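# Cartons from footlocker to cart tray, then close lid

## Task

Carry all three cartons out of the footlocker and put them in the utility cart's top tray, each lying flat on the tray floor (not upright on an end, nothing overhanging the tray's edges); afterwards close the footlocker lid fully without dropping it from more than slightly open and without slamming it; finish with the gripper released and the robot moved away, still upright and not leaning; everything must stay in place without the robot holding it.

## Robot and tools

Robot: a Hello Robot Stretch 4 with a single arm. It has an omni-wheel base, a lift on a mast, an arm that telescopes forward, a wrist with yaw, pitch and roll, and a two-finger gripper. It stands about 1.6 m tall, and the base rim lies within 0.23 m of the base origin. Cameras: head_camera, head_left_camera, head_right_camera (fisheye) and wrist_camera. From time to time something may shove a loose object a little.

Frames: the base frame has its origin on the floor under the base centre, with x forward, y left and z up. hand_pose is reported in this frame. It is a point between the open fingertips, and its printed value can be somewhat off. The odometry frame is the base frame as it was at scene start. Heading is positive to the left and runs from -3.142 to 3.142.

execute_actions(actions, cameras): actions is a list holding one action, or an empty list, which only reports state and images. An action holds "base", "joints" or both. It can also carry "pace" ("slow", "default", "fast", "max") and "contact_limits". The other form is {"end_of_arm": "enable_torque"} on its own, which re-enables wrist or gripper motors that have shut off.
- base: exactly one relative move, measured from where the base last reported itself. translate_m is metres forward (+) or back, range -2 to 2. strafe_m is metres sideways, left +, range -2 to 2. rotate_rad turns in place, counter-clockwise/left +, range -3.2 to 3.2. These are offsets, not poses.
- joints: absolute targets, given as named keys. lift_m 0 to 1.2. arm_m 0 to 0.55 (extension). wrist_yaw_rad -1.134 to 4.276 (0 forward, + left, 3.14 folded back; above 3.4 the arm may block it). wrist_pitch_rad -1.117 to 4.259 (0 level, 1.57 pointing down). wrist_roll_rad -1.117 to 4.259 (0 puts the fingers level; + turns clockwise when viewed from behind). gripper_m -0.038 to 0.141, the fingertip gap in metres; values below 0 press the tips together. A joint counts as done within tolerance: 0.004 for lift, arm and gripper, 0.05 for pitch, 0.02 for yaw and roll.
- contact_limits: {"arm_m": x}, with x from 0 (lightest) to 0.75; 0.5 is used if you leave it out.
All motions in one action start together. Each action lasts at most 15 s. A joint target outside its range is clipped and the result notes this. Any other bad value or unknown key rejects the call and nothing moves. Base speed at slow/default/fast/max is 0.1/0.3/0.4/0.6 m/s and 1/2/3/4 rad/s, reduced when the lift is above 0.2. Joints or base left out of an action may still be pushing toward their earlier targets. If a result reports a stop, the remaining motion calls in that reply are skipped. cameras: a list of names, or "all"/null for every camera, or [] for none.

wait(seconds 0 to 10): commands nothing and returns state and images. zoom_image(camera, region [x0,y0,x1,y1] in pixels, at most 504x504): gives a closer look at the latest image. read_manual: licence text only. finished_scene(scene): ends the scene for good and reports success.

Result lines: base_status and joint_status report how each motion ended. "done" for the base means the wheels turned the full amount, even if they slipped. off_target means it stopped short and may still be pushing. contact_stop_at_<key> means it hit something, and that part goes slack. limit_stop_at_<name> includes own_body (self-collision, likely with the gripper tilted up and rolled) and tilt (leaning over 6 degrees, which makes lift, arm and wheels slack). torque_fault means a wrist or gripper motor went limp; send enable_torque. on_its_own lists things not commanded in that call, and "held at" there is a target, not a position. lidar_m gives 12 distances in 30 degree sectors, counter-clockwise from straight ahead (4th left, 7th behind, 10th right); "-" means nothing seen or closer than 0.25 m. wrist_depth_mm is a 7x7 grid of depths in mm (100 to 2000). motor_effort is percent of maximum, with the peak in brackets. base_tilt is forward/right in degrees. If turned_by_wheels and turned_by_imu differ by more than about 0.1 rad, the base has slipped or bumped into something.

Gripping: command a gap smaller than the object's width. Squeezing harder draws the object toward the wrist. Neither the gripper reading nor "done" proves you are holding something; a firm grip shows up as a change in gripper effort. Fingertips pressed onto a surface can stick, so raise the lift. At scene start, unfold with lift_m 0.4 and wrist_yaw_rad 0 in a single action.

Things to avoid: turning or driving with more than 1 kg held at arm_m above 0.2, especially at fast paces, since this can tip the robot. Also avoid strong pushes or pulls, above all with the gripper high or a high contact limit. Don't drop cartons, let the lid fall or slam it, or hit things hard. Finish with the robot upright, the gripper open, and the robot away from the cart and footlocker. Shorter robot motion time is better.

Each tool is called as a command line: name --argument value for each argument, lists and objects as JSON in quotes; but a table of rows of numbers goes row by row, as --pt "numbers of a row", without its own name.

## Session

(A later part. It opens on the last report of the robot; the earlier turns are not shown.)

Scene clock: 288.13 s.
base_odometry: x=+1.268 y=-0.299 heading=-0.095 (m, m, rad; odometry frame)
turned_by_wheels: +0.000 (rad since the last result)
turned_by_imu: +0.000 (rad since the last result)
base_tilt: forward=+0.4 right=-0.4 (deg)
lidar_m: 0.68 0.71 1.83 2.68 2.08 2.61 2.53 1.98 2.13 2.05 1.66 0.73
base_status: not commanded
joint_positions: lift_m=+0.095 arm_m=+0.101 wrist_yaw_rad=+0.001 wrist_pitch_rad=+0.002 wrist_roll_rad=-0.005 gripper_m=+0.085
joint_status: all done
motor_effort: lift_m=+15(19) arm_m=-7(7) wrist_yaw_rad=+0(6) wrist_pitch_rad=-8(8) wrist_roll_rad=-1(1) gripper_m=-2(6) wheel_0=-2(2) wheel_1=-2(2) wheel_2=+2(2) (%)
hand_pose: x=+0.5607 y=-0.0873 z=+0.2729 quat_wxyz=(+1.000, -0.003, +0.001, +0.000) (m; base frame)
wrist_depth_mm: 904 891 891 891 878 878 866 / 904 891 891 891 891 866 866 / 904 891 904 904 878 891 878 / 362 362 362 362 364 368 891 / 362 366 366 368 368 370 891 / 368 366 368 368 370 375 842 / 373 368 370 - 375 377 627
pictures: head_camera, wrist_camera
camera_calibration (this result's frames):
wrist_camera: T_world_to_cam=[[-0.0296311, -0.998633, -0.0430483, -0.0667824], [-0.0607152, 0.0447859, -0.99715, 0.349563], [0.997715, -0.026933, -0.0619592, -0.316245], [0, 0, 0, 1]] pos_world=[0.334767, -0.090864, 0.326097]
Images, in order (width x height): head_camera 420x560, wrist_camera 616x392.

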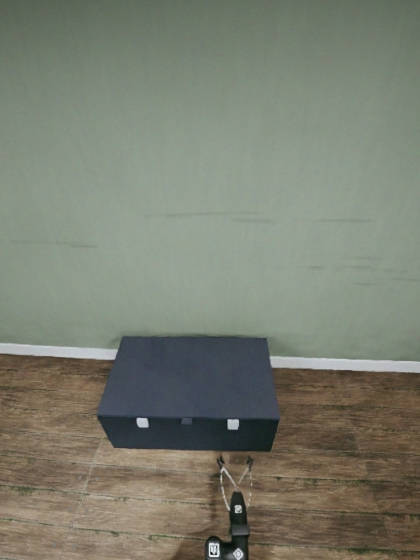

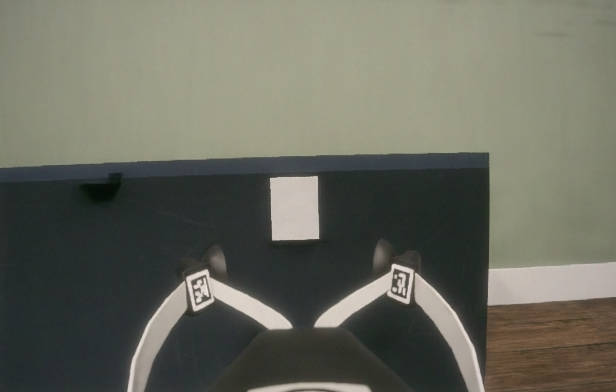

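execute_actions --actions '[{"joints":{"arm_m":0.223},"contact_limits":{"arm_m":0.05}}]' --cameras '[]'

execute_actions --actions '[{"joints":{"gripper_m":0.0}}]' --cameras '["wrist_camera"]'

execute_actions --actions '[{"joints":{"arm_m":0.195},"pace":"slow"}]' --cameras '["wrist_camera"]'

Scene clock: 299.50 s.
base_odometry: x=+1.268 y=-0.299 heading=-0.095 (m, m, rad; odometry frame)
turned_by_wheels: +0.000 (rad since the last result)
turned_by_imu: +0.000 (rad since the last result)
base_tilt: forward=+0.5 right=-0.4 (deg)
lidar_m: 0.68 0.72 1.86 2.67 2.09 2.61 2.53 1.99 2.12 2.05 1.67 0.73
base_status: not commanded
joint_positions: lift_m=+0.095 arm_m=+0.221 wrist_yaw_rad=-0.004 wrist_pitch_rad=+0.002 wrist_roll_rad=-0.005 gripper_m=+0.085
joint_status: all done
motor_effort: lift_m=+15(15) arm_m=+11(10) wrist_yaw_rad=+13(13) wrist_pitch_rad=-9(9) wrist_roll_rad=-1(1) gripper_m=-2(3) wheel_0=-2(3) wheel_1=-2(2) wheel_2=+2(1) (%)
contact_limits: arm_m 0.05
hand_pose: x=+0.6802 y=-0.0886 z=+0.2729 quat_wxyz=(+1.000, -0.003, +0.001, -0.002) (m; base frame)
wrist_depth_mm: 788 778 768 759 768 759 750 / 778 778 778 778 778 750 768 / 798 788 778 788 778 759 768 / 241 242 243 235 245 247 249 / 243 244 245 235 248 250 250 / 245 246 247 247 249 250 253 / 246 247 249 - 251 253 254
pictures: none
No camera images: the call's "cameras" was empty. Leave "cameras" out to get every camera's image.

Scene clock: 301.13 s.
base_odometry: x=+1.268 y=-0.299 heading=-0.095 (m, m, rad; odometry frame)
turned_by_wheels: +0.000 (rad since the last result)
turned_by_imu: +0.000 (rad since the last result)
base_tilt: forward=+0.6 right=-0.4 (deg)
lidar_m: 0.69 0.71 1.86 2.69 2.10 2.61 2.54 1.96 2.12 2.06 1.67 0.71
base_status: not commanded
joint_positions: lift_m=+0.095 arm_m=+0.222 wrist_yaw_rad=+0.005 wrist_pitch_rad=+0.003 wrist_roll_rad=-0.005 gripper_m=+0.001
joint_status: all done
on_its_own: wrist_yaw_rad is at rest, and its effort (-14) is outside its rest range (-13 to +13)
motor_effort: lift_m=+15(15) arm_m=+5(11) wrist_yaw_rad=-14(21) wrist_pitch_rad=-12(12) wrist_roll_rad=-1(1) gripper_m=-30(30) wheel_0=-1(2) wheel_1=-1(2) wheel_2=+3(2) (%)
hand_pose: x=+0.6820 y=-0.0859 z=+0.2726 quat_wxyz=(+1.000, -0.003, +0.001, +0.003) (m; base frame)
wrist_depth_mm: 778 778 768 768 759 759 750 / 778 788 778 759 768 759 759 / 788 788 768 778 759 242 243 / 239 241 242 232 243 244 243 / 242 244 244 233 245 246 246 / 244 245 187 246 188 247 246 / 246 247 247 - 249 249 250
pictures: wrist_camera
camera_calibration (this result's frames):
wrist_camera: T_world_to_cam=[[-0.0251066, -0.998762, -0.0429473, -0.0650067], [-0.0619454, 0.0444326, -0.99709, 0.357363], [0.997764, -0.0223732, -0.0629842, -0.436594], [0, 0, 0, 1]] pos_world=[0.456123, -0.0905728, 0.326033]
Images, in order (width x height): wrist_camera 616x392.

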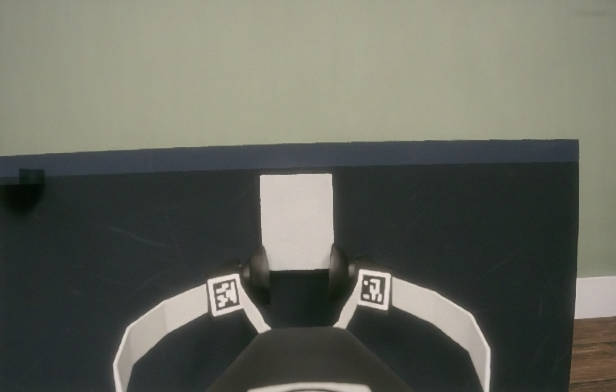

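Scene clock: 302.47 s.
base_odometry: x=+1.268 y=-0.299 heading=-0.094 (m, m, rad; odometry frame)
turned_by_wheels: +0.000 (rad since the last result)
turned_by_imu: +0.000 (rad since the last result)
base_tilt: forward=+0.5 right=-0.4 (deg)
lidar_m: 0.68 0.72 1.84 2.68 2.07 2.61 2.53 1.97 2.12 2.06 1.65 0.73
base_status: not commanded
joint_positions: lift_m=+0.095 arm_m=+0.196 wrist_yaw_rad=+0.000 wrist_pitch_rad=+0.002 wrist_roll_rad=-0.005 gripper_m=+0.000
joint_status: all done
motor_effort: lift_m=+15(15) arm_m=-7(12) wrist_yaw_rad=+0(32) wrist_pitch_rad=-11(12) wrist_roll_rad=-1(1) gripper_m=-6(29) wheel_0=+0(4) wheel_1=+0(2) wheel_2=+2(2) (%)
hand_pose: x=+0.6557 y=-0.0874 z=+0.2728 quat_wxyz=(+1.000, -0.003, +0.001, +0.000) (m; base frame)
wrist_depth_mm: 809 788 798 798 788 778 788 / 820 820 798 798 788 788 788 / 831 809 809 798 798 788 788 / 266 266 268 258 268 270 535 / 267 268 270 258 272 273 530 / 271 271 186 191 184 277 723 / 272 273 274 - 276 278 585
pictures: wrist_camera
camera_calibration (this result's frames):
wrist_camera: T_world_to_cam=[[-0.0302666, -0.998618, -0.0429633, -0.063756], [-0.0611997, 0.0447538, -0.997122, 0.355493], [0.997667, -0.0275502, -0.0624697, -0.410931], [0, 0, 0, 1]] pos_world=[0.429798, -0.0908988, 0.32606]
Images, in order (width x height): wrist_camera 616x392.

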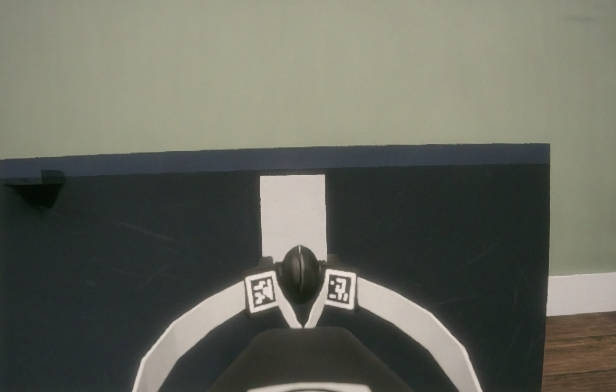

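execute_actions --actions '[{"joints":{"gripper_m":0.085,"lift_m":0.145},"base":{"strafe_m":0.006}}]' --cameras '[]'

execute_actions --actions '[{"joints":{"arm_m":0.223},"contact_limits":{"arm_m":0.05}}]' --cameras '[]'

execute_actions --actions '[{"joints":{"gripper_m":0.0}}]' --cameras '["wrist_camera"]'

execute_actions --actions '[{"joints":{"arm_m":0.195},"pace":"slow"}]' --cameras '["wrist_camera"]'

Scene clock: 317.10 s.
base_odometry: x=+1.268 y=-0.293 heading=-0.094 (m, m, rad; odometry frame)
turned_by_wheels: +0.000 (rad since the last result)
turned_by_imu: +0.000 (rad since the last result)
base_tilt: forward=+0.6 right=-0.6 (deg)
lidar_m: 0.68 0.70 1.86 2.68 2.08 2.62 2.52 1.97 2.12 2.07 1.69 0.71
base_status: done
joint_positions: lift_m=+0.145 arm_m=+0.196 wrist_yaw_rad=+0.000 wrist_pitch_rad=+0.002 wrist_roll_rad=-0.005 gripper_m=+0.085
joint_status: all done
motor_effort: lift_m=+21(22) arm_m=-8(8) wrist_yaw_rad=+0(0) wrist_pitch_rad=-11(11) wrist_roll_rad=-1(1) gripper_m=-2(7) wheel_0=+2(7) wheel_1=+1(9) wheel_2=+0(1) (%)
hand_pose: x=+0.6557 y=-0.0874 z=+0.3223 quat_wxyz=(+1.000, -0.003, +0.001, +0.000) (m; base frame)
wrist_depth_mm: 798 809 798 798 788 788 768 / 798 820 809 788 788 788 788 / 820 820 809 798 788 798 788 / 820 809 627 544 484 798 788 / 267 270 270 271 271 273 535 / 270 271 272 263 273 274 535 / 271 272 274 - 276 278 278
pictures: none
No camera images: the call's "cameras" was empty. Leave "cameras" out to get every camera's image.

Scene clock: 317.90 s.
base_odometry: x=+1.268 y=-0.293 heading=-0.094 (m, m, rad; odometry frame)
turned_by_wheels: +0.000 (rad since the last result)
turned_by_imu: +0.000 (rad since the last result)
base_tilt: forward=+0.5 right=-0.4 (deg)
lidar_m: 0.69 0.73 1.85 2.68 2.09 2.60 2.52 1.98 2.13 2.06 1.66 0.71
base_status: not commanded
joint_positions: lift_m=+0.145 arm_m=+0.221 wrist_yaw_rad=-0.004 wrist_pitch_rad=+0.002 wrist_roll_rad=-0.005 gripper_m=+0.085
joint_status: all done
motor_effort: lift_m=+21(21) arm_m=+10(10) wrist_yaw_rad=+13(13) wrist_pitch_rad=-9(11) wrist_roll_rad=-1(1) gripper_m=-1(1) wheel_0=+2(2) wheel_1=+1(1) wheel_2=+0(0) (%)
contact_limits: arm_m 0.05
hand_pose: x=+0.6802 y=-0.0886 z=+0.3224 quat_wxyz=(+1.000, -0.003, +0.001, -0.002) (m; base frame)
wrist_depth_mm: 778 768 778 768 759 759 759 / 788 778 788 768 768 768 759 / 809 788 788 778 768 778 759 / 798 788 621 535 480 768 768 / 244 245 245 240 247 249 250 / 245 246 246 236 249 250 253 / 246 248 249 - 252 253 254
pictures: none
No camera images: the call's "cameras" was empty. Leave "cameras" out to get every camera's image.

Scene clock: 319.53 s.
base_odometry: x=+1.268 y=-0.293 heading=-0.094 (m, m, rad; odometry frame)
turned_by_wheels: +0.000 (rad since the last result)
turned_by_imu: +0.000 (rad since the last result)
base_tilt: forward=+0.5 right=-0.4 (deg)
lidar_m: 0.69 0.72 1.82 2.69 2.09 2.60 2.53 1.99 2.11 2.07 1.66 0.73
base_status: not commanded
joint_positions: lift_m=+0.145 arm_m=+0.222 wrist_yaw_rad=+0.001 wrist_pitch_rad=+0.002 wrist_roll_rad=-0.005 gripper_m=+0.001
joint_status: all done
motor_effort: lift_m=+21(21) arm_m=+4(10) wrist_yaw_rad=-1(21) wrist_pitch_rad=-10(10) wrist_roll_rad=-1(1) gripper_m=-32(31) wheel_0=+1(2) wheel_1=+1(1) wheel_2=+0(1) (%)
hand_pose: x=+0.6817 y=-0.0872 z=+0.3223 quat_wxyz=(+1.000, -0.003, +0.001, +0.000) (m; base frame)
wrist_depth_mm: 778 768 768 768 768 750 750 / 788 788 768 768 768 759 750 / 788 788 788 778 778 759 759 / 798 788 640 554 496 768 778 / 242 244 243 238 245 248 248 / 245 245 185 235 189 249 248 / 245 246 247 - 250 249 252
pictures: wrist_camera
camera_calibration (this result's frames):
wrist_camera: T_world_to_cam=[[-0.0295684, -0.998639, -0.0429713, -0.061117], [-0.0609742, 0.044712, -0.997137, 0.406337], [0.997701, -0.0268636, -0.0622132, -0.433813], [0, 0, 0, 1]] pos_world=[0.455784, -0.0908557, 0.375559]
Images, in order (width x height): wrist_camera 616x392.

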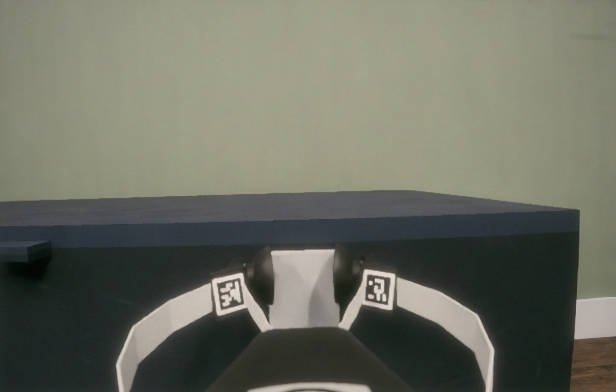

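Scene clock: 320.87 s.
base_odometry: x=+1.268 y=-0.293 heading=-0.094 (m, m, rad; odometry frame)
turned_by_wheels: +0.000 (rad since the last result)
turned_by_imu: +0.000 (rad since the last result)
base_tilt: forward=+0.4 right=-0.5 (deg)
lidar_m: 0.68 0.72 1.83 2.69 2.11 2.63 2.53 1.98 2.13 2.05 1.65 0.70
base_status: not commanded
joint_positions: lift_m=+0.145 arm_m=+0.196 wrist_yaw_rad=+0.000 wrist_pitch_rad=+0.002 wrist_roll_rad=-0.005 gripper_m=+0.000
joint_status: all done
motor_effort: lift_m=+21(21) arm_m=-8(13) wrist_yaw_rad=+0(3) wrist_pitch_rad=-10(10) wrist_roll_rad=+0(1) gripper_m=-7(30) wheel_0=+1(1) wheel_1=+2(2) wheel_2=+1(1) (%)
hand_pose: x=+0.6558 y=-0.0874 z=+0.3223 quat_wxyz=(+1.000, -0.003, +0.001, +0.000) (m; base frame)
wrist_depth_mm: 820 798 798 788 788 788 778 / 809 798 809 809 778 788 778 / 820 820 809 809 798 788 778 / 831 809 634 549 484 798 809 / 268 270 271 259 272 273 535 / 270 272 186 191 184 276 535 / 272 273 274 - 276 278 279
pictures: wrist_camera
camera_calibration (this result's frames):
wrist_camera: T_world_to_cam=[[-0.0300011, -0.998626, -0.0429701, -0.0617246], [-0.0609709, 0.0447378, -0.997136, 0.404771], [0.997689, -0.0272952, -0.0622293, -0.407927], [0, 0, 0, 1]] pos_world=[0.429811, -0.0908828, 0.375575]
Images, in order (width x height): wrist_camera 616x392.

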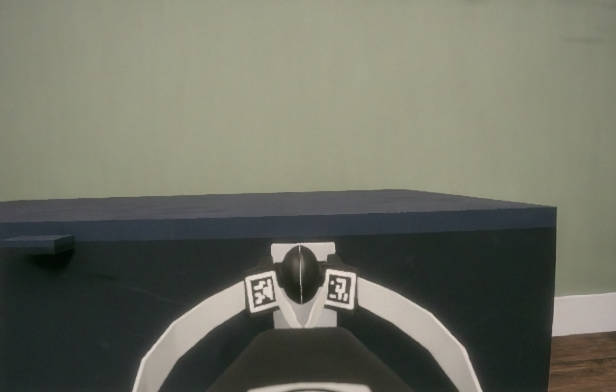

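execute_actions --actions '[{"joints":{"gripper_m":0.085,"lift_m":0.125}}]' --cameras '[]'

execute_actions --actions '[{"joints":{"arm_m":0.225},"contact_limits":{"arm_m":0.07}}]' --cameras '[]'

execute_actions --actions '[{"joints":{"gripper_m":-0.01}}]' --cameras '["wrist_camera"]'

execute_actions --actions '[{"joints":{"wrist_roll_rad":0.2},"pace":"slow"}]' --cameras '["wrist_camera"]'

execute_actions --actions '[{"joints":{"wrist_roll_rad":-0.2},"pace":"slow"}]' --cameras '["wrist_camera"]'

execute_actions --actions '[{"joints":{"wrist_roll_rad":0,"lift_m":0.112},"pace":"slow"}]' --cameras '["wrist_camera"]'

Scene clock: 343.47 s.
base_odometry: x=+1.268 y=-0.293 heading=-0.094 (m, m, rad; odometry frame)
turned_by_wheels: +0.000 (rad since the last result)
turned_by_imu: +0.000 (rad since the last result)
base_tilt: forward=+0.5 right=-0.5 (deg)
lidar_m: 0.69 0.71 1.82 2.68 2.08 2.61 2.53 1.97 2.14 2.06 1.67 0.72
base_status: not commanded
joint_positions: lift_m=+0.125 arm_m=+0.196 wrist_yaw_rad=+0.000 wrist_pitch_rad=+0.002 wrist_roll_rad=-0.005 gripper_m=+0.085
joint_status: all done
motor_effort: lift_m=+15(21) arm_m=-7(8) wrist_yaw_rad=-1(1) wrist_pitch_rad=-10(10) wrist_roll_rad=-1(1) gripper_m=-2(8) wheel_0=+1(1) wheel_1=+2(2) wheel_2=+1(1) (%)
hand_pose: x=+0.6558 y=-0.0874 z=+0.3029 quat_wxyz=(+1.000, -0.003, +0.001, +0.000) (m; base frame)
wrist_depth_mm: 809 798 798 788 788 788 778 / 809 798 788 798 798 798 788 / 820 798 809 809 798 798 788 / 267 266 270 270 270 271 788 / 268 271 270 260 272 273 539 / 271 271 271 260 273 276 521 / 271 273 273 - 276 276 281
pictures: none
No camera images: the call's "cameras" was empty. Leave "cameras" out to get every camera's image.

Scene clock: 344.37 s.
base_odometry: x=+1.268 y=-0.293 heading=-0.094 (m, m, rad; odometry frame)
turned_by_wheels: +0.000 (rad since the last result)
turned_by_imu: +0.000 (rad since the last result)
base_tilt: forward=+0.5 right=-0.4 (deg)
lidar_m: 0.68 0.71 1.86 2.66 2.08 2.59 2.53 1.98 2.12 2.05 1.67 0.71
base_status: not commanded
joint_positions: lift_m=+0.125 arm_m=+0.223 wrist_yaw_rad=-0.007 wrist_pitch_rad=+0.001 wrist_roll_rad=-0.005 gripper_m=+0.085
joint_status: arm_m contact_stop (moved +0.026 of +0.029)
on_its_own: arm_m is slack since a contact_stop; wrist_yaw_rad is at rest, and its effort (+19) is outside its rest range (-13 to +13)
motor_effort: lift_m=+15(15) arm_m=+0(13) wrist_yaw_rad=+19(20) wrist_pitch_rad=-8(10) wrist_roll_rad=-1(1) gripper_m=-2(3) wheel_0=+1(1) wheel_1=+1(2) wheel_2=-2(3) (%)
contact_limits: arm_m 0.07
hand_pose: x=+0.6814 y=-0.0893 z=+0.3031 quat_wxyz=(+1.000, -0.003, +0.001, -0.003) (m; base frame)
wrist_depth_mm: 778 778 778 759 759 750 759 / 778 778 778 778 768 768 759 / 788 788 788 778 768 778 768 / 248 242 242 245 246 247 248 / 241 242 244 235 246 247 250 / 243 244 247 235 248 250 252 / 246 248 248 - 250 252 252
pictures: none
No camera images: the call's "cameras" was empty. Leave "cameras" out to get every camera's image.

not run: a stop came earlier in this reply.

not run: a stop came earlier in this reply.

not run: a stop came earlier in this reply.

not run: a stop came earlier in this reply.

execute_actions --actions '[{"joints":{"gripper_m":-0.01,"arm_m":0.222}}]' --cameras '["wrist_camera"]'

execute_actions --actions '[{"joints":{"wrist_roll_rad":0.2},"pace":"slow"}]' --cameras '["wrist_camera"]'

execute_actions --actions '[{"joints":{"wrist_roll_rad":-0.2},"pace":"slow"}]' --cameras '["wrist_camera"]'

execute_actions --actions '[{"joints":{"wrist_roll_rad":0,"lift_m":0.112},"pace":"slow"}]' --cameras '["wrist_camera"]'

Scene clock: 357.30 s.
base_odometry: x=+1.268 y=-0.293 heading=-0.094 (m, m, rad; odometry frame)
turned_by_wheels: +0.000 (rad since the last result)
turned_by_imu: +0.000 (rad since the last result)
base_tilt: forward=+0.4 right=-0.3 (deg)
lidar_m: 0.67 0.72 1.85 2.67 2.09 2.59 2.53 1.94 2.11 2.05 1.67 0.71
base_status: not commanded
joint_positions: lift_m=+0.125 arm_m=+0.222 wrist_yaw_rad=+0.001 wrist_pitch_rad=+0.002 wrist_roll_rad=-0.005 gripper_m=-0.009
joint_status: all done
motor_effort: lift_m=+15(15) arm_m=-1(1) wrist_yaw_rad=-4(27) wrist_pitch_rad=-10(11) wrist_roll_rad=-1(1) gripper_m=-35(36) wheel_0=+1(1) wheel_1=+1(2) wheel_2=+1(3) (%)
hand_pose: x=+0.6818 y=-0.0870 z=+0.3028 quat_wxyz=(+1.000, -0.003, +0.001, +0.001) (m; base frame)
wrist_depth_mm: 778 768 788 759 759 768 741 / 778 778 778 778 768 768 759 / 788 788 778 788 768 768 768 / 272 242 243 244 245 245 246 / 242 243 244 233 244 247 247 / 244 244 186 235 187 248 250 / 247 246 248 - 250 250 251
pictures: wrist_camera
camera_calibration (this result's frames):
wrist_camera: T_world_to_cam=[[-0.0287641, -0.998665, -0.042912, -0.0622887], [-0.0611395, 0.0446072, -0.997132, 0.386972], [0.997715, -0.026058, -0.062341, -0.434982], [0, 0, 0, 1]] pos_world=[0.455855, -0.090802, 0.356072]
Images, in order (width x height): wrist_camera 616x392.

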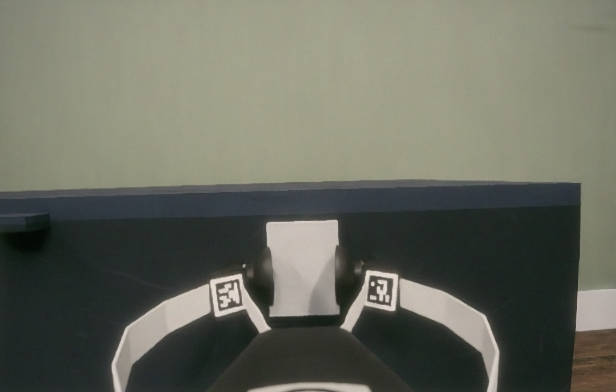

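Scene clock: 358.03 s.
base_odometry: x=+1.268 y=-0.293 heading=-0.096 (m, m, rad; odometry frame)
turned_by_wheels: -0.002 (rad since the last result)
turned_by_imu: -0.002 (rad since the last result)
base_tilt: forward=+0.6 right=-0.6 (deg)
lidar_m: 0.67 0.72 1.83 2.68 2.09 2.59 2.53 1.97 2.13 2.07 1.66 0.71
base_status: not commanded
joint_positions: lift_m=+0.125 arm_m=+0.222 wrist_yaw_rad=-0.018 wrist_pitch_rad=+0.001 wrist_roll_rad=+0.199 gripper_m=-0.010
joint_status: all done
on_its_own: wrist_yaw_rad is at rest, and its effort (+54) is outside its rest range (-13 to +13)
motor_effort: lift_m=+15(15) arm_m=-1(1) wrist_yaw_rad=+54(54) wrist_pitch_rad=-6(10) wrist_roll_rad=+2(10) gripper_m=-15(34) wheel_0=-10(10) wheel_1=-2(2) wheel_2=-10(10) (%)
hand_pose: x=+0.6800 y=-0.0927 z=+0.3032 quat_wxyz=(+0.995, +0.099, +0.000, -0.009) (m; base frame)
wrist_depth_mm: 759 759 778 768 768 768 768 / 759 768 768 768 768 778 768 / 768 768 788 788 778 778 778 / 778 778 788 247 250 252 788 / 240 242 244 236 251 254 258 / 241 243 185 191 187 255 257 / 243 245 248 - 254 257 259
pictures: wrist_camera
camera_calibration (this result's frames):
wrist_camera: T_world_to_cam=[[-0.0481188, -0.968389, -0.244761, 0.0091557], [-0.0552544, 0.24725, -0.967375, 0.39324], [0.997312, -0.0330248, -0.0654051, -0.432729], [0, 0, 0, 1]] pos_world=[0.453735, -0.102653, 0.354349]
Images, in order (width x height): wrist_camera 616x392.

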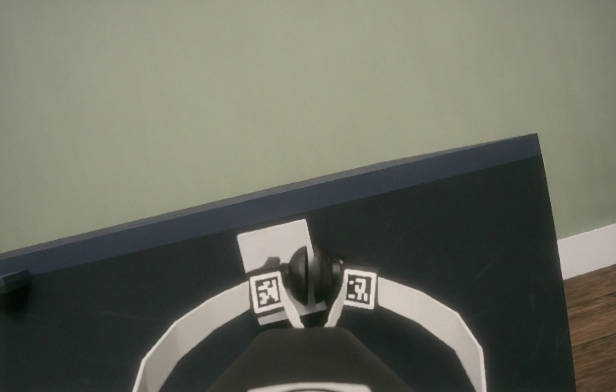

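Scene clock: 358.97 s.
base_odometry: x=+1.268 y=-0.293 heading=-0.096 (m, m, rad; odometry frame)
turned_by_wheels: +0.000 (rad since the last result)
turned_by_imu: +0.000 (rad since the last result)
base_tilt: forward=+0.4 right=-0.4 (deg)
lidar_m: 0.68 0.72 1.85 2.67 2.10 2.61 2.54 1.97 2.12 2.06 1.67 0.69
base_status: not commanded
joint_positions: lift_m=+0.125 arm_m=+0.222 wrist_yaw_rad=-0.018 wrist_pitch_rad=+0.003 wrist_roll_rad=-0.199 gripper_m=-0.010
joint_status: all done
on_its_own: wrist_yaw_rad is at rest, and its effort (+53) is outside its rest range (-13 to +13)
motor_effort: lift_m=+15(15) arm_m=-1(1) wrist_yaw_rad=+53(53) wrist_pitch_rad=-13(13) wrist_roll_rad=-2(5) gripper_m=-14(14) wheel_0=-10(11) wheel_1=-2(1) wheel_2=-10(10) (%)
hand_pose: x=+0.6800 y=-0.0927 z=+0.3025 quat_wxyz=(+0.995, -0.099, +0.003, -0.009) (m; base frame)
wrist_depth_mm: 759 759 778 759 759 788 778 / 778 759 768 768 778 778 778 / 750 768 778 768 788 778 778 / 237 241 244 248 778 788 788 / 240 242 244 236 250 254 256 / 242 244 185 191 186 255 798 / 242 245 248 - 255 258 798
pictures: wrist_camera
camera_calibration (this result's frames):
wrist_camera: T_world_to_cam=[[-0.0476461, -0.98746, 0.150508, -0.112651], [-0.064794, -0.147307, -0.986966, 0.368427], [0.996761, -0.0567772, -0.0569629, -0.437158], [0, 0, 0, 1]] pos_world=[0.454246, -0.0817873, 0.355678]
Images, in order (width x height): wrist_camera 616x392.

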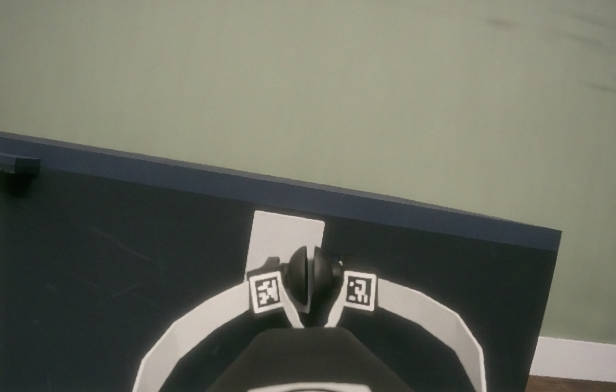

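Scene clock: 359.77 s.
base_odometry: x=+1.268 y=-0.293 heading=-0.096 (m, m, rad; odometry frame)
turned_by_wheels: +0.000 (rad since the last result)
turned_by_imu: +0.000 (rad since the last result)
base_tilt: forward=+0.4 right=-0.4 (deg)
lidar_m: 0.67 0.73 1.83 2.67 2.07 2.62 2.53 1.96 2.14 2.07 1.65 0.70
base_status: not commanded
joint_positions: lift_m=+0.113 arm_m=+0.222 wrist_yaw_rad=-0.018 wrist_pitch_rad=-0.007 wrist_roll_rad=-0.001 gripper_m=-0.010
joint_status: all done
on_its_own: wrist_yaw_rad is at rest, and its effort (+53) is outside its rest range (-13 to +13)
motor_effort: lift_m=+12(16) arm_m=-1(1) wrist_yaw_rad=+53(52) wrist_pitch_rad=+16(17) wrist_roll_rad=+2(4) gripper_m=-14(13) wheel_0=-10(11) wheel_1=-2(1) wheel_2=-10(11) (%)
hand_pose: x=+0.6800 y=-0.0927 z=+0.2927 quat_wxyz=(+1.000, +0.000, -0.003, -0.009) (m; base frame)
wrist_depth_mm: 778 759 778 768 778 778 788 / 778 778 778 778 778 778 778 / 778 778 778 778 788 778 788 / 239 242 245 246 250 252 788 / 238 243 245 235 250 253 521 / 242 243 184 193 187 254 517 / 242 245 247 - 253 256 258
pictures: wrist_camera
camera_calibration (this result's frames):
wrist_camera: T_world_to_cam=[[-0.0480217, -0.997715, -0.0475237, -0.0539079], [-0.0510649, 0.0499686, -0.997444, 0.370784], [0.99754, -0.0454722, -0.0533478, -0.43825], [0, 0, 0, 1]] pos_world=[0.453517, -0.0922405, 0.343894]
Images, in order (width x height): wrist_camera 616x392.

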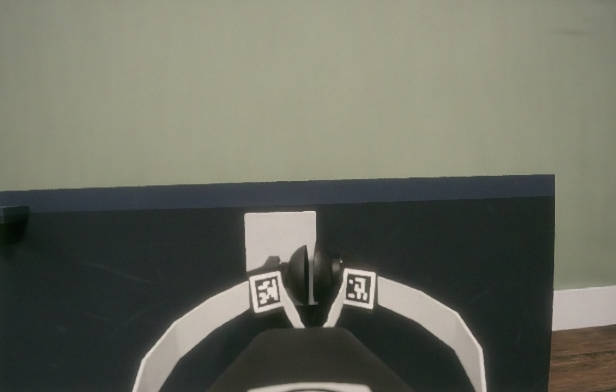

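execute_actions --actions '[{"joints":{"gripper_m":0.085,"arm_m":0.12,"lift_m":0.155}}]' --cameras '[]'

execute_actions --actions '[{"base":{"strafe_m":0.205},"joints":{"arm_m":0.16}}]' --cameras '["wrist_camera"]'

zoom_image --camera "wrist_camera" --region '[220,180,400,300]'

Scene clock: 373.67 s.
base_odometry: x=+1.268 y=-0.293 heading=-0.094 (m, m, rad; odometry frame)
turned_by_wheels: +0.002 (rad since the last result)
turned_by_imu: +0.002 (rad since the last result)
base_tilt: forward=+0.5 right=-0.5 (deg)
lidar_m: 0.67 0.70 1.83 2.67 2.09 2.61 2.52 1.95 2.13 2.05 1.67 0.72
base_status: not commanded
joint_positions: lift_m=+0.155 arm_m=+0.121 wrist_yaw_rad=+0.000 wrist_pitch_rad=+0.002 wrist_roll_rad=+0.000 gripper_m=+0.085
joint_status: all done
motor_effort: lift_m=+21(23) arm_m=-7(7) wrist_yaw_rad=+0(55) wrist_pitch_rad=-9(16) wrist_roll_rad=+1(2) gripper_m=-1(13) wheel_0=+2(10) wheel_1=+1(2) wheel_2=+2(10) (%)
hand_pose: x=+0.5807 y=-0.0874 z=+0.3324 quat_wxyz=(+1.000, +0.000, +0.001, +0.000) (m; base frame)
wrist_depth_mm: 891 878 878 878 854 854 854 / 866 878 878 878 866 854 854 / 904 891 891 878 891 866 854 / 891 878 878 778 699 866 878 / 343 343 347 349 347 351 878 / 345 347 347 340 351 353 866 / 349 347 349 - 353 357 741
pictures: none
No camera images: the call's "cameras" was empty. Leave "cameras" out to get every camera's image.

Scene clock: 375.63 s.
base_odometry: x=+1.287 y=-0.089 heading=-0.094 (m, m, rad; odometry frame)
turned_by_wheels: +0.000 (rad since the last result)
turned_by_imu: +0.000 (rad since the last result)
base_tilt: forward=+0.5 right=-0.5 (deg)
lidar_m: 0.68 0.71 1.89 2.47 1.91 2.56 2.52 2.08 2.33 2.27 1.69 0.72
base_status: done
joint_positions: lift_m=+0.155 arm_m=+0.159 wrist_yaw_rad=+0.000 wrist_pitch_rad=+0.002 wrist_roll_rad=+0.000 gripper_m=+0.085
joint_status: all done
motor_effort: lift_m=+21(21) arm_m=+7(9) wrist_yaw_rad=+1(0) wrist_pitch_rad=-9(9) wrist_roll_rad=+1(1) gripper_m=-3(1) wheel_0=+0(6) wheel_1=+1(10) wheel_2=+0(2) (%)
hand_pose: x=+0.6181 y=-0.0874 z=+0.3324 quat_wxyz=(+1.000, +0.000, +0.001, +0.000) (m; base frame)
wrist_depth_mm: 831 842 842 842 831 831 820 / 842 854 842 842 842 831 842 / 866 866 866 854 866 842 831 / 878 854 866 759 654 574 535 / 309 309 310 310 312 314 306 / 310 312 310 312 315 317 320 / 314 315 315 - 319 319 320
pictures: wrist_camera
camera_calibration (this result's frames):
wrist_camera: T_world_to_cam=[[-0.0303073, -0.998402, -0.0477053, -0.0607277], [-0.0606709, 0.0494767, -0.996931, 0.412695], [0.997698, -0.02732, -0.0620734, -0.369776], [0, 0, 0, 1]] pos_world=[0.392123, -0.0911517, 0.385578]
Images, in order (width x height): wrist_camera 616x392.

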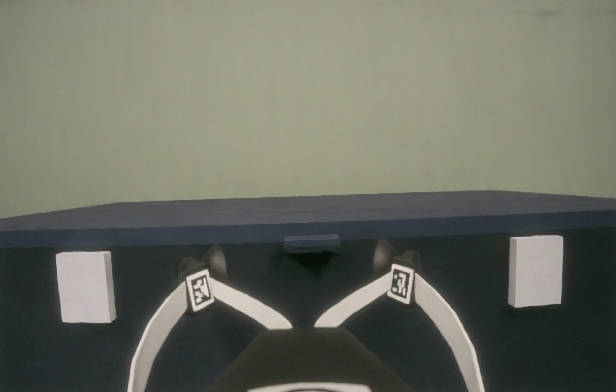

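Region (220, 180, 400, 300) of wrist_camera's 616x392 image, scaled by 2.800.

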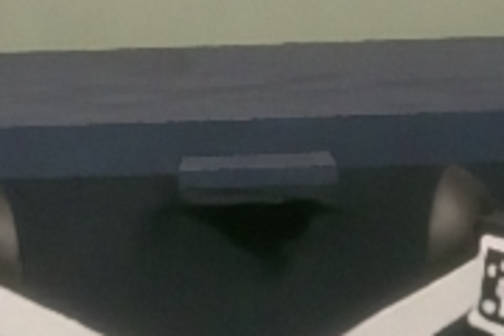

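execute_actions --actions '[{"base":{"strafe_m":-0.01},"joints":{"arm_m":0.222,"lift_m":0.16}}]' --cameras '[]'

execute_actions --actions '[{"joints":{"gripper_m":-0.03}}]' --cameras '["wrist_camera"]'

execute_actions --actions '[{"joints":{"arm_m":0.19},"pace":"slow"}]' --cameras '["wrist_camera"]'

Scene clock: 387.50 s.
base_odometry: x=+1.286 y=-0.099 heading=-0.094 (m, m, rad; odometry frame)
turned_by_wheels: +0.000 (rad since the last result)
turned_by_imu: +0.000 (rad since the last result)
base_tilt: forward=+0.5 right=-0.4 (deg)
lidar_m: 0.66 0.71 1.87 2.49 1.92 2.56 2.52 2.06 2.32 2.26 1.66 0.71
base_status: done
joint_positions: lift_m=+0.160 arm_m=+0.221 wrist_yaw_rad=+0.000 wrist_pitch_rad=+0.002 wrist_roll_rad=+0.000 gripper_m=+0.085
joint_status: all done
motor_effort: lift_m=+21(21) arm_m=+7(5) wrist_yaw_rad=+1(0) wrist_pitch_rad=-9(9) wrist_roll_rad=+1(1) gripper_m=-1(1) wheel_0=+2(5) wheel_1=+0(8) wheel_2=+0(0) (%)
hand_pose: x=+0.6801 y=-0.0874 z=+0.3374 quat_wxyz=(+1.000, +0.000, +0.001, +0.000) (m; base frame)
wrist_depth_mm: 788 788 778 768 778 768 759 / 788 798 788 788 778 768 759 / 798 809 798 788 788 778 778 / 798 798 798 778 778 647 778 / 248 250 249 250 249 252 251 / 245 249 250 250 252 253 249 / 250 250 251 - 254 254 255
pictures: none
No camera images: the call's "cameras" was empty. Leave "cameras" out to get every camera's image.

Scene clock: 389.33 s.
base_odometry: x=+1.287 y=-0.099 heading=-0.094 (m, m, rad; odometry frame)
turned_by_wheels: +0.000 (rad since the last result)
turned_by_imu: +0.000 (rad since the last result)
base_tilt: forward=+0.5 right=-0.4 (deg)
lidar_m: 0.68 0.71 1.86 2.49 1.90 2.56 2.53 2.08 2.34 2.26 1.67 0.71
base_status: not commanded
joint_positions: lift_m=+0.160 arm_m=+0.222 wrist_yaw_rad=+0.006 wrist_pitch_rad=+0.003 wrist_roll_rad=+0.000 gripper_m=-0.029
joint_status: all done
on_its_own: wrist_yaw_rad is at rest, and its effort (-17) is outside its rest range (-13 to +13)
motor_effort: lift_m=+21(21) arm_m=-1(7) wrist_yaw_rad=-17(20) wrist_pitch_rad=-12(11) wrist_roll_rad=+1(1) gripper_m=-38(40) wheel_0=-1(2) wheel_1=+0(0) wheel_2=+8(7) (%)
hand_pose: x=+0.6821 y=-0.0857 z=+0.3372 quat_wxyz=(+1.000, +0.000, +0.001, +0.003) (m; base frame)
wrist_depth_mm: 798 798 788 788 778 759 759 / 798 798 798 778 778 778 750 / 788 809 798 778 778 768 759 / 809 809 798 788 778 654 768 / 244 246 245 244 246 245 246 / 242 246 183 246 185 247 248 / 247 247 248 - 249 249 250
pictures: wrist_camera
camera_calibration (this result's frames):
wrist_camera: T_world_to_cam=[[-0.0242104, -0.998569, -0.0476907, -0.0609681], [-0.0618315, 0.0491091, -0.996878, 0.421954], [0.997793, -0.021186, -0.062932, -0.432518], [0, 0, 0, 1]] pos_world=[0.456178, -0.090766, 0.39051]
Images, in order (width x height): wrist_camera 616x392.

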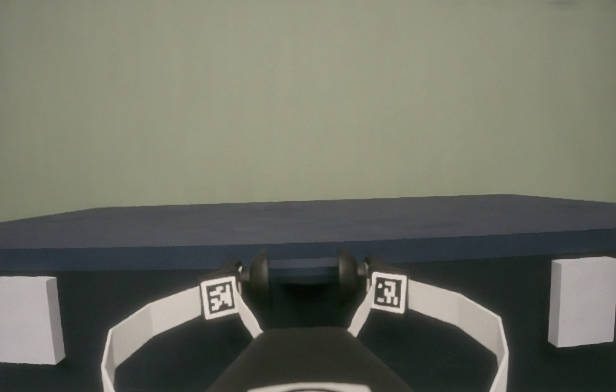

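Scene clock: 390.73 s.
base_odometry: x=+1.287 y=-0.099 heading=-0.093 (m, m, rad; odometry frame)
turned_by_wheels: +0.000 (rad since the last result)
turned_by_imu: +0.000 (rad since the last result)
base_tilt: forward=+0.5 right=-0.5 (deg)
lidar_m: 0.66 0.69 1.87 2.47 1.90 2.58 2.51 2.07 2.34 2.25 1.67 0.69
base_status: not commanded
joint_positions: lift_m=+0.160 arm_m=+0.192 wrist_yaw_rad=+0.007 wrist_pitch_rad=+0.003 wrist_roll_rad=+0.000 gripper_m=-0.029
joint_status: all done
on_its_own: wrist_yaw_rad is at rest, and its effort (-20) is outside its rest range (-13 to +13)
motor_effort: lift_m=+21(21) arm_m=-14(16) wrist_yaw_rad=-20(21) wrist_pitch_rad=-11(12) wrist_roll_rad=+1(1) gripper_m=-39(42) wheel_0=-2(1) wheel_1=+0(0) wheel_2=+8(8) (%)
hand_pose: x=+0.6525 y=-0.0853 z=+0.3372 quat_wxyz=(+1.000, +0.000, +0.001, +0.004) (m; base frame)
wrist_depth_mm: 831 820 809 809 798 798 788 / 820 820 820 809 809 809 788 / 831 831 820 809 809 798 798 / 854 831 820 809 809 661 798 / 246 245 245 245 244 245 245 / 242 246 183 245 185 245 246 / 248 248 247 - 249 247 249
pictures: wrist_camera
camera_calibration (this result's frames):
wrist_camera: T_world_to_cam=[[-0.0228903, -0.9986, -0.0476893, -0.0621665], [-0.0619449, 0.0490268, -0.996875, 0.42016], [0.997817, -0.0198647, -0.0629804, -0.402913], [0, 0, 0, 1]] pos_world=[0.426637, -0.0906823, 0.390507]
Images, in order (width x height): wrist_camera 616x392.

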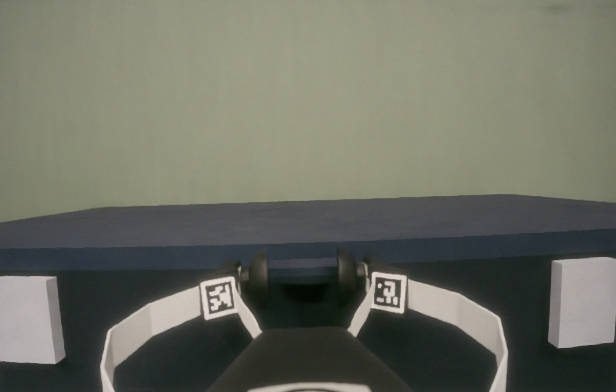

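execute_actions --actions '[{"base":{"translate_m":-0.15},"pace":"slow"}]' --cameras '[]'

execute_actions --actions '[{"joints":{"gripper_m":0.09}}]' --cameras '[]'

execute_actions --actions '[{"joints":{"arm_m":0.1,"lift_m":0.3}}]' --cameras '[]'

execute_actions --actions '[{"base":{"strafe_m":-0.85},"joints":{"wrist_yaw_rad":1.2,"wrist_pitch_rad":0.2,"lift_m":0.2},"pace":"fast"}]' --cameras '[]'

execute_actions --actions '[{"base":{"translate_m":0.55},"joints":{"wrist_yaw_rad":1.75,"arm_m":0.4},"pace":"fast"}]' --cameras '["wrist_camera","head_left_camera"]'

Scene clock: 407.30 s.
base_odometry: x=+1.138 y=-0.085 heading=-0.093 (m, m, rad; odometry frame)
turned_by_wheels: +0.000 (rad since the last result)
turned_by_imu: +0.001 (rad since the last result)
base_tilt: forward=+0.5 right=-0.6 (deg)
lidar_m: 0.64 0.69 2.10 2.23 1.87 2.42 2.37 1.95 2.32 2.23 1.86 0.69
base_status: done
joint_positions: lift_m=+0.160 arm_m=+0.192 wrist_yaw_rad=+0.008 wrist_pitch_rad=+0.003 wrist_roll_rad=+0.000 gripper_m=-0.029
joint_status: not commanded
on_its_own: wrist_yaw_rad is at rest, and its effort (-22) is outside its rest range (-13 to +13)
motor_effort: lift_m=+21(21) arm_m=-14(14) wrist_yaw_rad=-22(26) wrist_pitch_rad=-12(12) wrist_roll_rad=+1(0) gripper_m=-40(41) wheel_0=-5(11) wheel_1=-5(6) wheel_2=+10(16) (%)
hand_pose: x=+0.6525 y=-0.0851 z=+0.3371 quat_wxyz=(+1.000, +0.000, +0.001, +0.004) (m; base frame)
wrist_depth_mm: 976 960 946 946 946 931 946 / 976 976 976 946 946 946 931 / 991 976 991 976 960 960 946 / 1008 976 976 976 976 654 946 / 244 245 244 245 244 245 246 / 242 246 183 246 186 246 247 / 247 249 248 - 248 248 248
pictures: none
No camera images: the call's "cameras" was empty. Leave "cameras" out to get every camera's image.

Scene clock: 409.20 s.
base_odometry: x=+1.137 y=-0.085 heading=-0.094 (m, m, rad; odometry frame)
turned_by_wheels: +0.000 (rad since the last result)
turned_by_imu: +0.000 (rad since the last result)
base_tilt: forward=+0.6 right=-0.5 (deg)
lidar_m: 0.65 0.68 2.09 2.24 1.87 2.43 2.37 1.94 2.34 2.26 1.88 0.67
base_status: not commanded
joint_positions: lift_m=+0.160 arm_m=+0.190 wrist_yaw_rad=+0.001 wrist_pitch_rad=+0.002 wrist_roll_rad=+0.000 gripper_m=+0.090
joint_status: all done
motor_effort: lift_m=+21(21) arm_m=-1(13) wrist_yaw_rad=-1(22) wrist_pitch_rad=-8(12) wrist_roll_rad=+1(1) gripper_m=-1(40) wheel_0=+2(5) wheel_1=-1(5) wheel_2=-4(11) (%)
hand_pose: x=+0.6497 y=-0.0873 z=+0.3375 quat_wxyz=(+1.000, +0.000, +0.001, +0.000) (m; base frame)
wrist_depth_mm: 960 976 976 946 960 946 931 / 976 960 991 960 960 960 960 / 991 976 976 991 960 946 960 / 991 976 991 976 976 647 960 / 248 248 247 248 249 251 251 / 248 248 248 250 250 252 246 / 249 251 251 - 252 253 254
pictures: none
No camera images: the call's "cameras" was empty. Leave "cameras" out to get every camera's image.

Scene clock: 410.83 s.
base_odometry: x=+1.137 y=-0.085 heading=-0.094 (m, m, rad; odometry frame)
turned_by_wheels: +0.000 (rad since the last result)
turned_by_imu: +0.000 (rad since the last result)
base_tilt: forward=+0.5 right=-0.5 (deg)
lidar_m: 0.63 0.69 2.10 2.24 1.85 2.41 2.36 1.96 2.30 2.26 1.87 0.69
base_status: not commanded
joint_positions: lift_m=+0.300 arm_m=+0.101 wrist_yaw_rad=+0.000 wrist_pitch_rad=+0.002 wrist_roll_rad=+0.000 gripper_m=+0.090
joint_status: all done
motor_effort: lift_m=+21(21) arm_m=-8(7) wrist_yaw_rad=+0(0) wrist_pitch_rad=-9(10) wrist_roll_rad=+2(1) gripper_m=-1(1) wheel_0=+2(2) wheel_1=+0(0) wheel_2=-3(4) (%)
hand_pose: x=+0.5607 y=-0.0874 z=+0.4774 quat_wxyz=(+1.000, +0.000, +0.001, +0.000) (m; base frame)
wrist_depth_mm: 1078 1042 1078 1042 1042 1008 1025 / 1078 1060 1078 1042 1042 1042 1025 / 1078 1078 1060 1042 1042 1060 1042 / 1078 1060 1060 1060 1025 1060 1042 / 1118 1078 1078 1098 778 1042 1060 / 530 525 442 517 427 480 462 / 373 355 384 - 368 347 347
pictures: none
No camera images: the call's "cameras" was empty. Leave "cameras" out to get every camera's image.

Scene clock: 414.10 s.
base_odometry: x=+1.058 y=-0.931 heading=-0.094 (m, m, rad; odometry frame)
turned_by_wheels: +0.000 (rad since the last result)
turned_by_imu: +0.001 (rad since the last result)
base_tilt: forward=+0.5 right=-0.5 (deg)
lidar_m: 1.32 0.75 0.94 2.71 2.74 2.48 1.61 1.64 1.44 1.40 1.51 1.39
base_status: done
joint_positions: lift_m=+0.200 arm_m=+0.101 wrist_yaw_rad=+1.200 wrist_pitch_rad=+0.202 wrist_roll_rad=+0.000 gripper_m=+0.090
joint_status: all done
motor_effort: lift_m=+16(17) arm_m=-7(7) wrist_yaw_rad=+3(7) wrist_pitch_rad=-9(7) wrist_roll_rad=+1(1) gripper_m=-2(2) wheel_0=-1(12) wheel_1=+2(13) wheel_2=+0(3) (%)
hand_pose: x=+0.4561 y=+0.2317 z=+0.3206 quat_wxyz=(+0.821, -0.057, +0.083, +0.562) (m; base frame)
wrist_depth_mm: - - - - 1618 1160 960 / - - - - 1708 1205 960 / - - - 904 691 661 647 / 1863 1983 1808 778 477 477 535 / 1138 1118 1118 820 459 500 564 / 788 788 715 715 484 525 603 / 634 609 647 - 504 549 591
pictures: none
No camera images: the call's "cameras" was empty. Leave "cameras" out to get every camera's image.

Scene clock: 416.77 s.
base_odometry: x=+1.605 y=-0.982 heading=-0.093 (m, m, rad; odometry frame)
turned_by_wheels: +0.000 (rad since the last result)
turned_by_imu: -0.002 (rad since the last result)
base_tilt: forward=+0.5 right=-0.4 (deg)
lidar_m: 0.78 0.53 0.37 0.47 2.88 3.05 2.17 1.96 1.47 1.42 1.09 0.80
base_status: done
joint_positions: lift_m=+0.200 arm_m=+0.399 wrist_yaw_rad=+1.750 wrist_pitch_rad=+0.202 wrist_roll_rad=+0.000 gripper_m=+0.090
joint_status: all done
motor_effort: lift_m=+16(16) arm_m=+7(10) wrist_yaw_rad=+1(7) wrist_pitch_rad=-9(9) wrist_roll_rad=+1(1) gripper_m=-2(2) wheel_0=+1(7) wheel_1=+2(11) wheel_2=+1(12) (%)
hand_pose: x=+0.6053 y=+0.2937 z=+0.3206 quat_wxyz=(+0.638, -0.077, +0.064, +0.764) (m; base frame)
wrist_depth_mm: - - - - - 569 342 / - - - - - 580 342 / - - 820 891 - 580 347 / 336 324 309 530 1576 574 345 / 347 330 310 544 1008 564 343 / 364 345 317 384 699 488 332 / 384 362 345 - 627 452 329
pictures: head_left_camera, wrist_camera
camera_calibration (this result's frames):
wrist_camera: T_world_to_cam=[[0.989399, 0.139362, -0.0408412, -0.63473], [-0.00290688, -0.26217, -0.965017, 0.427575], [-0.145194, 0.954906, -0.258986, 0.119101], [0, 0, 0, 1]] pos_world=[0.646536, 0.0868239, 0.41754]
Images, in order (width x height): head_left_camera 420x672, wrist_camera 616x392.

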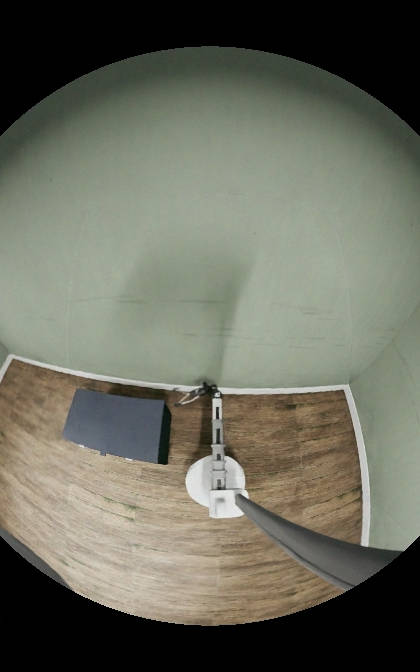

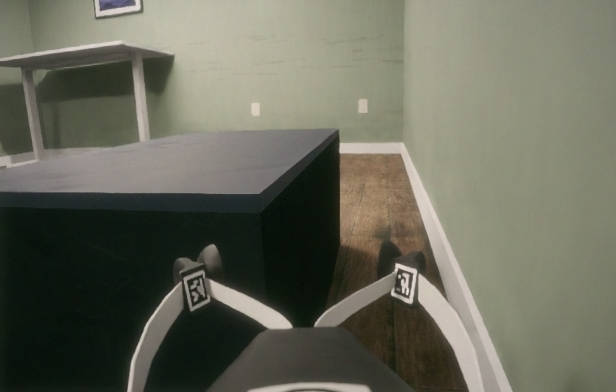

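execute_actions --actions '[{"base":{"translate_m":-0.3},"joints":{"wrist_yaw_rad":0,"arm_m":0.2,"lift_m":0.55,"wrist_pitch_rad":1.57},"pace":"fast"}]' --cameras '[]'

execute_actions --actions '[{"base":{"strafe_m":0.85},"joints":{"arm_m":0.235,"lift_m":0.52},"pace":"fast"}]' --cameras '["wrist_camera","head_left_camera"]'

Scene clock: 435.00 s.
base_odometry: x=+1.307 y=-0.954 heading=-0.094 (m, m, rad; odometry frame)
turned_by_wheels: +0.000 (rad since the last result)
turned_by_imu: +0.001 (rad since the last result)
base_tilt: forward=+0.6 right=-0.5 (deg)
lidar_m: 1.08 0.54 0.58 3.32 2.75 2.76 1.87 1.92 1.45 1.41 1.48 1.11
base_status: done
joint_positions: lift_m=+0.550 arm_m=+0.201 wrist_yaw_rad=+0.000 wrist_pitch_rad=+1.570 wrist_roll_rad=+0.000 gripper_m=+0.090
joint_status: all done
motor_effort: lift_m=+21(24) arm_m=-7(8) wrist_yaw_rad=+0(4) wrist_pitch_rad=-4(2) wrist_roll_rad=+1(1) gripper_m=-4(2) wheel_0=+0(10) wheel_1=-1(8) wheel_2=-2(13) (%)
hand_pose: x=+0.3723 y=-0.0874 z=+0.4395 quat_wxyz=(+0.707, +0.000, +0.707, +0.000) (m; base frame)
wrist_depth_mm: 640 647 654 661 668 676 668 / 654 654 661 654 661 668 676 / 647 661 654 661 668 683 668 / 654 654 661 668 683 676 683 / 654 661 668 676 683 683 683 / 668 668 530 676 691 683 699 / 668 668 484 - 691 699 699
pictures: none
No camera images: the call's "cameras" was empty. Leave "cameras" out to get every camera's image.

Scene clock: 438.27 s.
base_odometry: x=+1.386 y=-0.108 heading=-0.093 (m, m, rad; odometry frame)
turned_by_wheels: +0.000 (rad since the last result)
turned_by_imu: +0.000 (rad since the last result)
base_tilt: forward=+0.5 right=-0.4 (deg)
lidar_m: 0.39 0.42 1.73 2.48 1.94 2.69 2.62 2.16 2.34 2.27 0.57 0.42
base_status: done
joint_positions: lift_m=+0.520 arm_m=+0.234 wrist_yaw_rad=+0.000 wrist_pitch_rad=+1.570 wrist_roll_rad=+0.000 gripper_m=+0.090
joint_status: all done
motor_effort: lift_m=+15(19) arm_m=+8(8) wrist_yaw_rad=+0(1) wrist_pitch_rad=-4(4) wrist_roll_rad=+0(0) gripper_m=-2(1) wheel_0=+2(11) wheel_1=+0(13) wheel_2=+0(3) (%)
hand_pose: x=+0.4048 y=-0.0874 z=+0.4099 quat_wxyz=(+0.707, +0.000, +0.707, +0.000) (m; base frame)
wrist_depth_mm: 272 276 277 278 281 282 285 / 274 277 278 281 282 285 287 / 276 277 281 281 285 286 289 / 279 281 282 283 285 290 291 / 634 640 640 298 289 661 661 / 634 640 640 654 654 654 668 / 640 634 569 - 661 668 676
pictures: head_left_camera, wrist_camera
camera_calibration (this result's frames):
wrist_camera: T_world_to_cam=[[-0.0478028, -0.998403, 0.0300974, -0.0882818], [-0.997091, 0.0494876, 0.0579734, 0.42368], [-0.0593703, -0.0272386, -0.997864, 0.659366], [0, 0, 0, 1]] pos_world=[0.457374, -0.0911475, 0.636053]
Images, in order (width x height): head_left_camera 420x672, wrist_camera 616x392.

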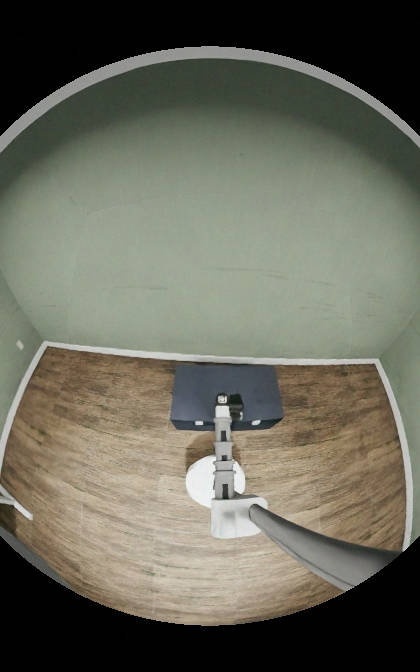

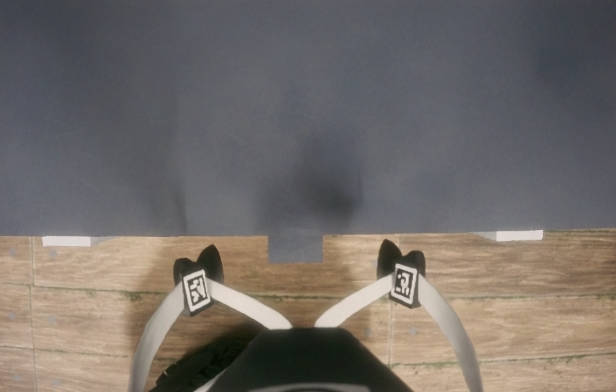

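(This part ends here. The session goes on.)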